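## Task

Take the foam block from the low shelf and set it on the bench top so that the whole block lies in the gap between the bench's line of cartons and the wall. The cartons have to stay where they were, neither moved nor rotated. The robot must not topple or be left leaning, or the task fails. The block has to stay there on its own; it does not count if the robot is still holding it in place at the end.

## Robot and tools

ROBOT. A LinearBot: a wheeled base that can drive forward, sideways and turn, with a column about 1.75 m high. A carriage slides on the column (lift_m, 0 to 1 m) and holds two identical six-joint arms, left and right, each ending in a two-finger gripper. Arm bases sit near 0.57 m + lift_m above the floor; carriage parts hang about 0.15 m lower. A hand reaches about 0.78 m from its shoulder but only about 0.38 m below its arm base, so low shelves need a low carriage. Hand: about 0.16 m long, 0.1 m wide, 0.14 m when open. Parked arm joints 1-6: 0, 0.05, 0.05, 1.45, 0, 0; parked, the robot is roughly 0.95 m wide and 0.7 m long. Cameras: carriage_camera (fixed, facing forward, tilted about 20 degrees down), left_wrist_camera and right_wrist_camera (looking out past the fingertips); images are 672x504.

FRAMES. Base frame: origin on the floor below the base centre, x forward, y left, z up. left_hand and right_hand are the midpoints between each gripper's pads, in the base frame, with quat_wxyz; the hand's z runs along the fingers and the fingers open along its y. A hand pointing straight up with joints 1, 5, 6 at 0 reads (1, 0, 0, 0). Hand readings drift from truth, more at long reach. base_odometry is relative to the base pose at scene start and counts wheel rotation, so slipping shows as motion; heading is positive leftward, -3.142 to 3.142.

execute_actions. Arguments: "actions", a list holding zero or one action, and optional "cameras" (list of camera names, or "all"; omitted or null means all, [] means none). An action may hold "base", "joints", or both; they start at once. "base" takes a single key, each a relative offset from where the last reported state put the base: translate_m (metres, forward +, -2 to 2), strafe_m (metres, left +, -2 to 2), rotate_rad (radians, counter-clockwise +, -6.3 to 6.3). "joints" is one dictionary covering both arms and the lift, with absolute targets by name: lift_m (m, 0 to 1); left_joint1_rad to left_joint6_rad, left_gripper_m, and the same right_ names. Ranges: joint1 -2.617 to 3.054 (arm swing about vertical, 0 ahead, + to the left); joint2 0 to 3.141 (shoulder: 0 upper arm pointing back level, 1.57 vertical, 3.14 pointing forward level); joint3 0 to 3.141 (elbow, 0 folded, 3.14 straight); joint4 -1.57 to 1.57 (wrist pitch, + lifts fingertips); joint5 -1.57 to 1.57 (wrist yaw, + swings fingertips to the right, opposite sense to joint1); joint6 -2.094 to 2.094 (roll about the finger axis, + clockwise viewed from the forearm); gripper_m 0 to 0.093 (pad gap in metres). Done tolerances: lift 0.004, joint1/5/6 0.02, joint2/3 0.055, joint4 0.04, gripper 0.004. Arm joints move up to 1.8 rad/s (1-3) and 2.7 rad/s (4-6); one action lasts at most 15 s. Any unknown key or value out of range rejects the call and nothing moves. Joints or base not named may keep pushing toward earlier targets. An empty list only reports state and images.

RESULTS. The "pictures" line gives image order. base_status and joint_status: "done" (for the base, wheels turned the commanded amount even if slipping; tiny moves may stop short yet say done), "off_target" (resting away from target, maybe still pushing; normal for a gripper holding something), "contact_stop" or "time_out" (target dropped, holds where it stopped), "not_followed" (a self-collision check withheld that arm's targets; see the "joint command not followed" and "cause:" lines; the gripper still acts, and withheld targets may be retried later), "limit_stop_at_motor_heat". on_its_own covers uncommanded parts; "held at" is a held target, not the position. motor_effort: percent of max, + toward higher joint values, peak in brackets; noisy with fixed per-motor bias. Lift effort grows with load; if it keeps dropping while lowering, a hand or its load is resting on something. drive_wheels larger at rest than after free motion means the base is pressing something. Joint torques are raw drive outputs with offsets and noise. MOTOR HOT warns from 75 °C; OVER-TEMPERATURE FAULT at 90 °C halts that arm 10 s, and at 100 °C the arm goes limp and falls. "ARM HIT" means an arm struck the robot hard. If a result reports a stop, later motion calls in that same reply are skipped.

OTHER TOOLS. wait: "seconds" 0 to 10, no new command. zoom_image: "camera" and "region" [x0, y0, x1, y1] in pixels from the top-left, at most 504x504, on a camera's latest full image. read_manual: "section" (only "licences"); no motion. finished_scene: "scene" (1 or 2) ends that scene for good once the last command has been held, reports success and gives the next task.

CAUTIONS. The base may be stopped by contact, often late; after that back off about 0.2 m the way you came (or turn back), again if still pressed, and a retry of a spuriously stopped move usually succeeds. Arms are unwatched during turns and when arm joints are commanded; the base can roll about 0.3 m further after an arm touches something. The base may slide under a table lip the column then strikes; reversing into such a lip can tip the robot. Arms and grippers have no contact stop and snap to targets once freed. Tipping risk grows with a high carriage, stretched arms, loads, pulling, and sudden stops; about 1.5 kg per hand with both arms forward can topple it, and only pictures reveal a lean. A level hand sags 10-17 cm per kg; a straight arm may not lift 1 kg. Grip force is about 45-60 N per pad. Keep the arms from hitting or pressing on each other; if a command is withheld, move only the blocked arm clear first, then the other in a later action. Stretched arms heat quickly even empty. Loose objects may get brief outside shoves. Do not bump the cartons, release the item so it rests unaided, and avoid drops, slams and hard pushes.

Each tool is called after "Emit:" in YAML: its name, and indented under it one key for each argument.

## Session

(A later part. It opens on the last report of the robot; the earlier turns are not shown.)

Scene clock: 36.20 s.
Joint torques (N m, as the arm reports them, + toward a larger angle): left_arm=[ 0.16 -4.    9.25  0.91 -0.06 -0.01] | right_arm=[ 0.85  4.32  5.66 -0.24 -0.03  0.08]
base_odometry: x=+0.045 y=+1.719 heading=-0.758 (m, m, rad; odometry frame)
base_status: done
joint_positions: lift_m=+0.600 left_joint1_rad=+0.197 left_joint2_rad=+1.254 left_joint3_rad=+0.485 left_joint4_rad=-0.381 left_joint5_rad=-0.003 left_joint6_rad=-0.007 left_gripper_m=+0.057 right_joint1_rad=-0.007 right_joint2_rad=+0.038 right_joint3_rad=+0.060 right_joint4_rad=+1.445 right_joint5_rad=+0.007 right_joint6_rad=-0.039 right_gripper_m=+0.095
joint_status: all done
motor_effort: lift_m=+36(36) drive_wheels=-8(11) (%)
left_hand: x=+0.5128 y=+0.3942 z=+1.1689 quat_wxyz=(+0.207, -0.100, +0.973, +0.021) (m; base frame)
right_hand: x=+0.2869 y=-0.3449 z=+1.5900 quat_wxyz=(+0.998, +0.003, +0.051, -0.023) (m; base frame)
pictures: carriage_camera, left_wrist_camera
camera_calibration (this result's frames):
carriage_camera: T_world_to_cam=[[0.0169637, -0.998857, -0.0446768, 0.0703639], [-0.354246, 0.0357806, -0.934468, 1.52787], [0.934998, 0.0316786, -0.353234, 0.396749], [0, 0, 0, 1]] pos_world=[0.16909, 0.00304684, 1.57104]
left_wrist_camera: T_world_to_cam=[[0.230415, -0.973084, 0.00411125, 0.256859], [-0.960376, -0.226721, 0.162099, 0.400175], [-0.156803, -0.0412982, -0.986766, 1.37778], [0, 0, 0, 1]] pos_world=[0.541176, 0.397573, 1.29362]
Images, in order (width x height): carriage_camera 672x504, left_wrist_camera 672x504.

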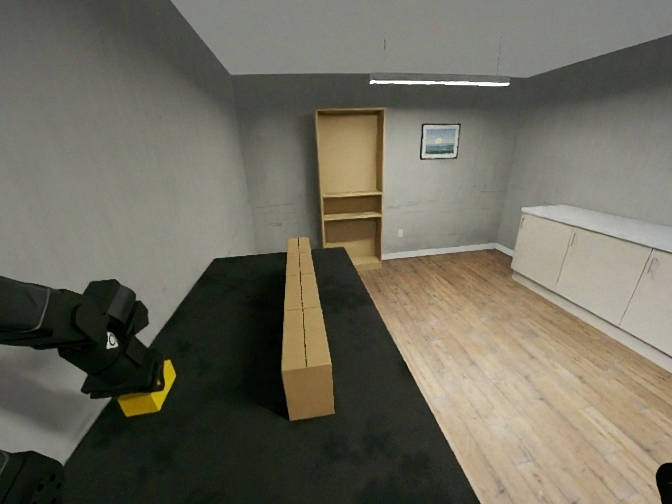

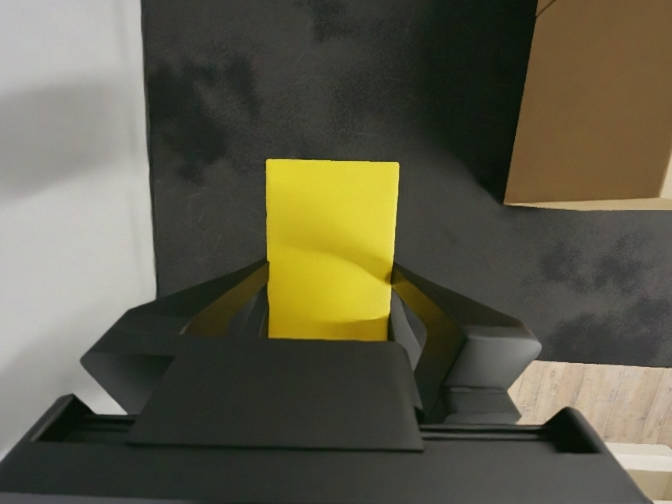

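Emit:
execute_actions:
  actions:
    - {"joints": {"left_joint2_rad": 2.618, "left_joint3_rad": 1.68, "left_joint4_rad": -0.197}}
  cameras: ["carriage_camera", "left_wrist_camera"]

Scene clock: 39.03 s.
Joint torques (N m, as the arm reports them, + toward a larger angle): left_arm=[  0.06 -15.6    9.78   0.93  -0.01   0.02] | right_arm=[ 0.85  4.28  5.68 -0.25 -0.03  0.09]
base_odometry: x=+0.044 y=+1.719 heading=-0.758 (m, m, rad; odometry frame)
base_status: not commanded
joint_positions: lift_m=+0.600 left_joint1_rad=+0.197 left_joint2_rad=+2.626 left_joint3_rad=+1.651 left_joint4_rad=-0.201 left_joint5_rad=-0.003 left_joint6_rad=-0.007 left_gripper_m=+0.057 right_joint1_rad=-0.007 right_joint2_rad=+0.038 right_joint3_rad=+0.060 right_joint4_rad=+1.445 right_joint5_rad=+0.007 right_joint6_rad=-0.039 right_gripper_m=+0.095
joint_status: all done
motor_effort: lift_m=+37(36) drive_wheels=+1(8) (%)
left_hand: x=+0.7829 y=+0.4482 z=+1.0038 quat_wxyz=(+0.195, -0.100, +0.975, +0.020) (m; base frame)
right_hand: x=+0.2869 y=-0.3449 z=+1.5900 quat_wxyz=(+0.998, +0.003, +0.051, -0.023) (m; base frame)
pictures: carriage_camera, left_wrist_camera
camera_calibration (this result's frames):
carriage_camera: T_world_to_cam=[[0.0169637, -0.998857, -0.0446768, 0.070364], [-0.354246, 0.0357806, -0.934468, 1.52788], [0.934998, 0.0316786, -0.353234, 0.396749], [0, 0, 0, 1]] pos_world=[0.16909, 0.00304684, 1.57104]
left_wrist_camera: T_world_to_cam=[[0.230507, -0.973065, 0.00319806, 0.24869], [-0.955928, -0.225831, 0.187623, 0.669093], [-0.181847, -0.0463057, -0.982236, 1.27675], [0, 0, 0, 1]] pos_world=[0.814453, 0.452214, 1.12774]
Images, in order (width x height): carriage_camera 672x504, left_wrist_camera 672x504.

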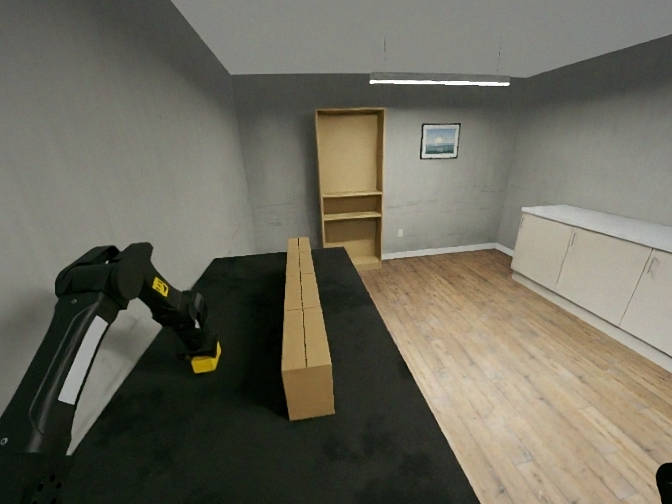

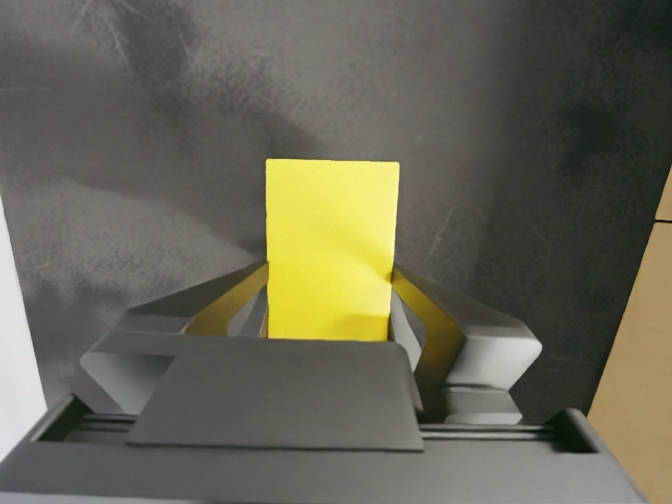

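Emit:
zoom_image:
  camera: "left_wrist_camera"
  region: [0, 150, 120, 420]

Emit:
zoom_image:
  camera: "left_wrist_camera"
  region: [552, 150, 672, 420]

Emit:
zoom_image:
  camera: "carriage_camera"
  region: [140, 280, 260, 400]

Region (0, 150, 120, 420) of left_wrist_camera's 672x504 image, scaled by 1.867, with more detail than that image has.

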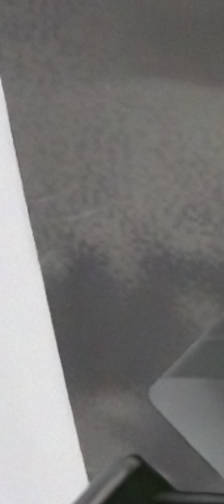

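Region (552, 150, 672, 420) of left_wrist_camera's 672x504 image, scaled by 1.867, with more detail than that image has.

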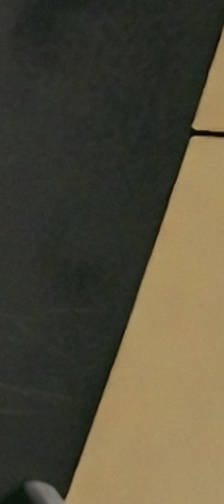

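Region (140, 280, 260, 400) of carriage_camera's 672x504 image, scaled by 4.200, with more detail than that image has.

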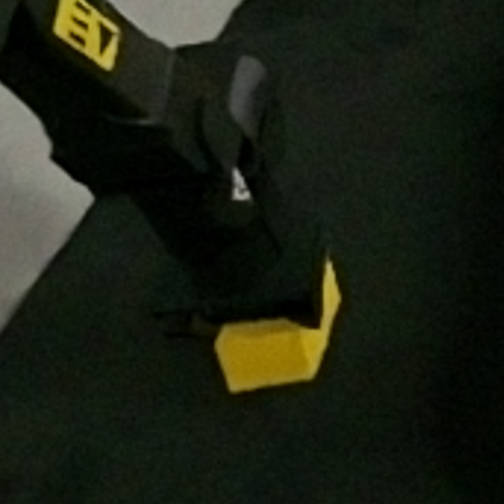

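Emit:
execute_actions:
  actions:
    - {"joints": {"lift_m": 0.55}}
  cameras: ["carriage_camera", "left_wrist_camera"]

Scene clock: 41.40 s.
Joint torques (N m, as the arm reports them, + toward a larger angle): left_arm=[  0.09 -14.37   8.49   0.9   -0.03   0.01] | right_arm=[ 0.86  4.29  5.68 -0.3  -0.03  0.08]
base_odometry: x=+0.044 y=+1.719 heading=-0.758 (m, m, rad; odometry frame)
base_status: not commanded
joint_positions: lift_m=+0.550 left_joint1_rad=+0.197 left_joint2_rad=+2.613 left_joint3_rad=+1.664 left_joint4_rad=-0.194 left_joint5_rad=-0.004 left_joint6_rad=-0.006 left_gripper_m=+0.057 right_joint1_rad=-0.007 right_joint2_rad=+0.038 right_joint3_rad=+0.060 right_joint4_rad=+1.448 right_joint5_rad=+0.007 right_joint6_rad=-0.039 right_gripper_m=+0.095
joint_status: all done
motor_effort: lift_m=+29(29) drive_wheels=+0(1) (%)
left_hand: x=+0.7928 y=+0.4501 z=+0.9655 quat_wxyz=(+0.211, -0.100, +0.972, +0.022) (m; base frame)
right_hand: x=+0.2863 y=-0.3448 z=+1.5407 quat_wxyz=(+0.998, +0.002, +0.050, -0.023) (m; base frame)
pictures: carriage_camera, left_wrist_camera
camera_calibration (this result's frames):
carriage_camera: T_world_to_cam=[[0.0169637, -0.998857, -0.0446768, 0.0681555], [-0.354246, 0.0357806, -0.934468, 1.48168], [0.934998, 0.0316786, -0.353234, 0.379288], [0, 0, 0, 1]] pos_world=[0.16909, 0.00304684, 1.52161]
left_wrist_camera: T_world_to_cam=[[0.229492, -0.973304, 0.00370289, 0.24874], [-0.96169, -0.226164, 0.154927, 0.722475], [-0.149953, -0.0391154, -0.987919, 1.21799], [0, 0, 0, 1]] pos_world=[0.820355, 0.45314, 1.09042]
Images, in order (width x height): carriage_camera 672x504, left_wrist_camera 672x504.

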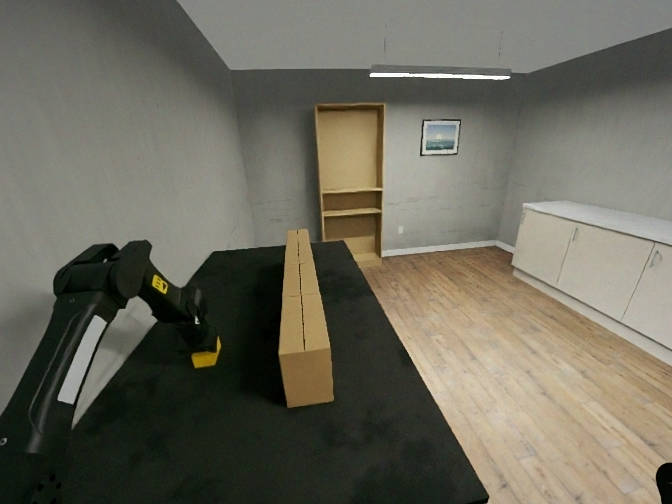

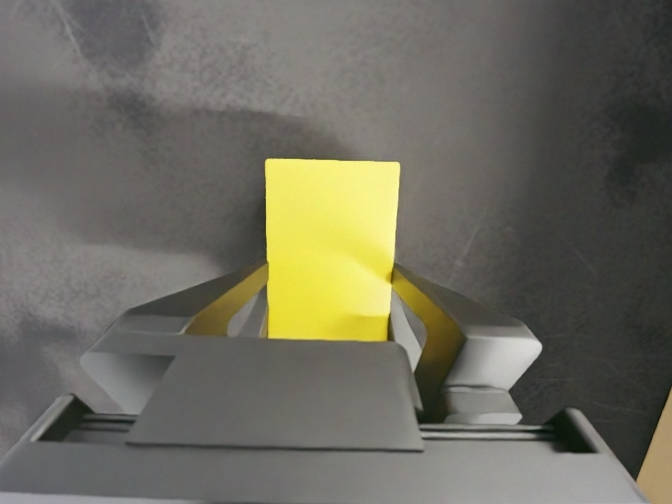

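Emit:
execute_actions:
  actions:
    - {"joints": {"left_gripper_m": 0.093}}
  cameras: ["left_wrist_camera"]

Scene clock: 42.43 s.
Joint torques (N m, as the arm reports them, + toward a larger angle): left_arm=[  0.06 -14.67   8.66   0.88  -0.01   0.  ] | right_arm=[ 0.86  4.29  5.65 -0.29 -0.03  0.08]
base_odometry: x=+0.044 y=+1.719 heading=-0.758 (m, m, rad; odometry frame)
base_status: not commanded
joint_positions: lift_m=+0.550 left_joint1_rad=+0.197 left_joint2_rad=+2.613 left_joint3_rad=+1.664 left_joint4_rad=-0.195 left_joint5_rad=-0.004 left_joint6_rad=-0.006 left_gripper_m=+0.093 right_joint1_rad=-0.007 right_joint2_rad=+0.038 right_joint3_rad=+0.060 right_joint4_rad=+1.448 right_joint5_rad=+0.007 right_joint6_rad=-0.039 right_gripper_m=+0.095
joint_status: all done
motor_effort: lift_m=+27(27) drive_wheels=+2(1) (%)
left_hand: x=+0.7927 y=+0.4500 z=+0.9655 quat_wxyz=(+0.211, -0.100, +0.972, +0.022) (m; base frame)
right_hand: x=+0.2863 y=-0.3448 z=+1.5407 quat_wxyz=(+0.998, +0.002, +0.050, -0.023) (m; base frame)
pictures: left_wrist_camera
camera_calibration (this result's frames):
left_wrist_camera: T_world_to_cam=[[0.229493, -0.973303, 0.00368969, 0.248755], [-0.961632, -0.226153, 0.155303, 0.721982], [-0.150323, -0.0391892, -0.98786, 1.21821], [0, 0, 0, 1]] pos_world=[0.820318, 0.453133, 1.09038]
Images, in order (width x height): left_wrist_camera 672x504.

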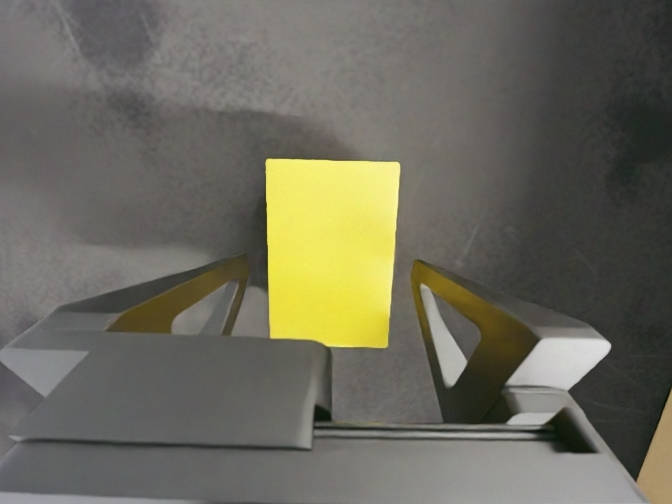

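Emit:
execute_actions:
  actions:
    - {"joints": {"lift_m": 0.6, "left_joint2_rad": 1.5, "left_joint3_rad": 0.6}}
  cameras: ["carriage_camera", "left_wrist_camera"]

Scene clock: 44.00 s.
Joint torques (N m, as the arm reports them, + toward a larger angle): left_arm=[ 0.07 -7.    5.54  1.01 -0.03  0.  ] | right_arm=[ 0.86  4.31  5.74 -0.32 -0.03  0.08]
base_odometry: x=+0.044 y=+1.719 heading=-0.758 (m, m, rad; odometry frame)
base_status: not commanded
joint_positions: lift_m=+0.600 left_joint1_rad=+0.197 left_joint2_rad=+1.510 left_joint3_rad=+0.618 left_joint4_rad=-0.198 left_joint5_rad=-0.004 left_joint6_rad=-0.006 left_gripper_m=+0.093 right_joint1_rad=-0.007 right_joint2_rad=+0.038 right_joint3_rad=+0.060 right_joint4_rad=+1.448 right_joint5_rad=+0.007 right_joint6_rad=-0.039 right_gripper_m=+0.095
joint_status: all done
motor_effort: lift_m=+37(44) drive_wheels=+1(2) (%)
left_hand: x=+0.5739 y=+0.4064 z=+1.1623 quat_wxyz=(+0.237, -0.099, +0.966, +0.024) (m; base frame)
right_hand: x=+0.2863 y=-0.3448 z=+1.5901 quat_wxyz=(+0.998, +0.002, +0.050, -0.023) (m; base frame)
pictures: carriage_camera, left_wrist_camera
camera_calibration (this result's frames):
carriage_camera: T_world_to_cam=[[0.0169637, -0.998857, -0.0446768, 0.070364], [-0.354246, 0.0357806, -0.934468, 1.52788], [0.934998, 0.0316786, -0.353234, 0.396749], [0, 0, 0, 1]] pos_world=[0.16909, 0.00304684, 1.57104]
left_wrist_camera: T_world_to_cam=[[0.22925, -0.973352, 0.00554392, 0.25375], [-0.96842, -0.227507, 0.101999, 0.537546], [-0.0980201, -0.0287522, -0.994769, 1.35184], [0, 0, 0, 1]] pos_world=[0.594905, 0.408152, 1.28853]
Images, in order (width x height): carriage_camera 672x504, left_wrist_camera 672x504.

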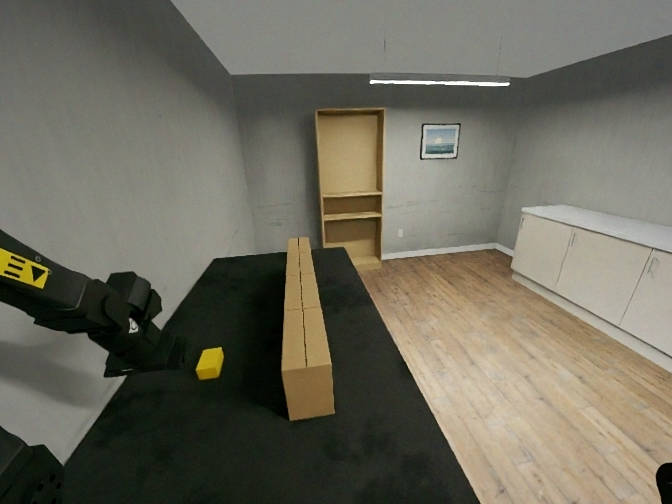

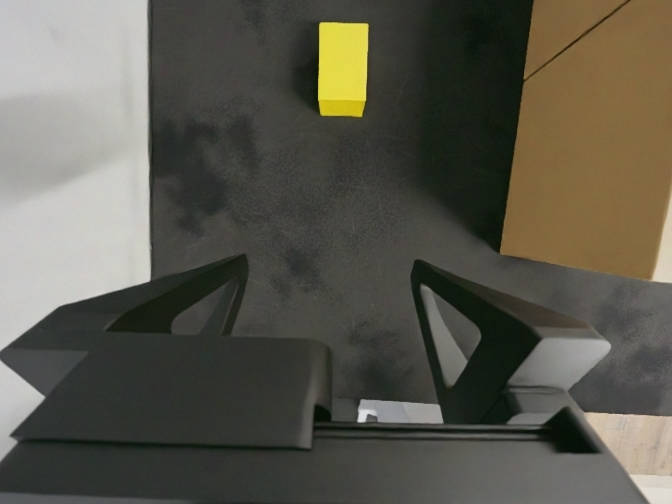

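Emit:
zoom_image:
  camera: "left_wrist_camera"
  region: [290, 10, 400, 130]

Region (290, 10, 400, 130) of left_wrist_camera's 672x504 image, scaled by 4.200, with more detail than that image has; it fills the left 462 columns of this view, and the rest is white.

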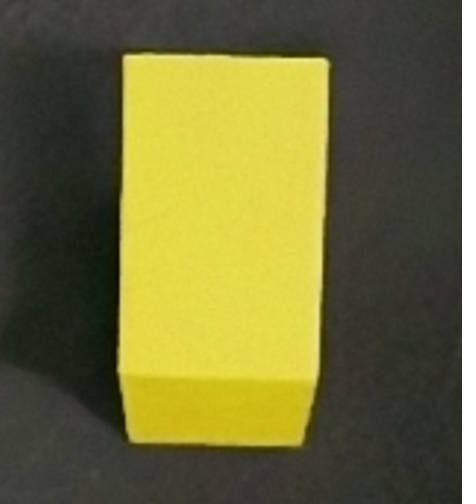

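Emit:
finished_scene:
  scene: 1

The scene is finished: the task was done.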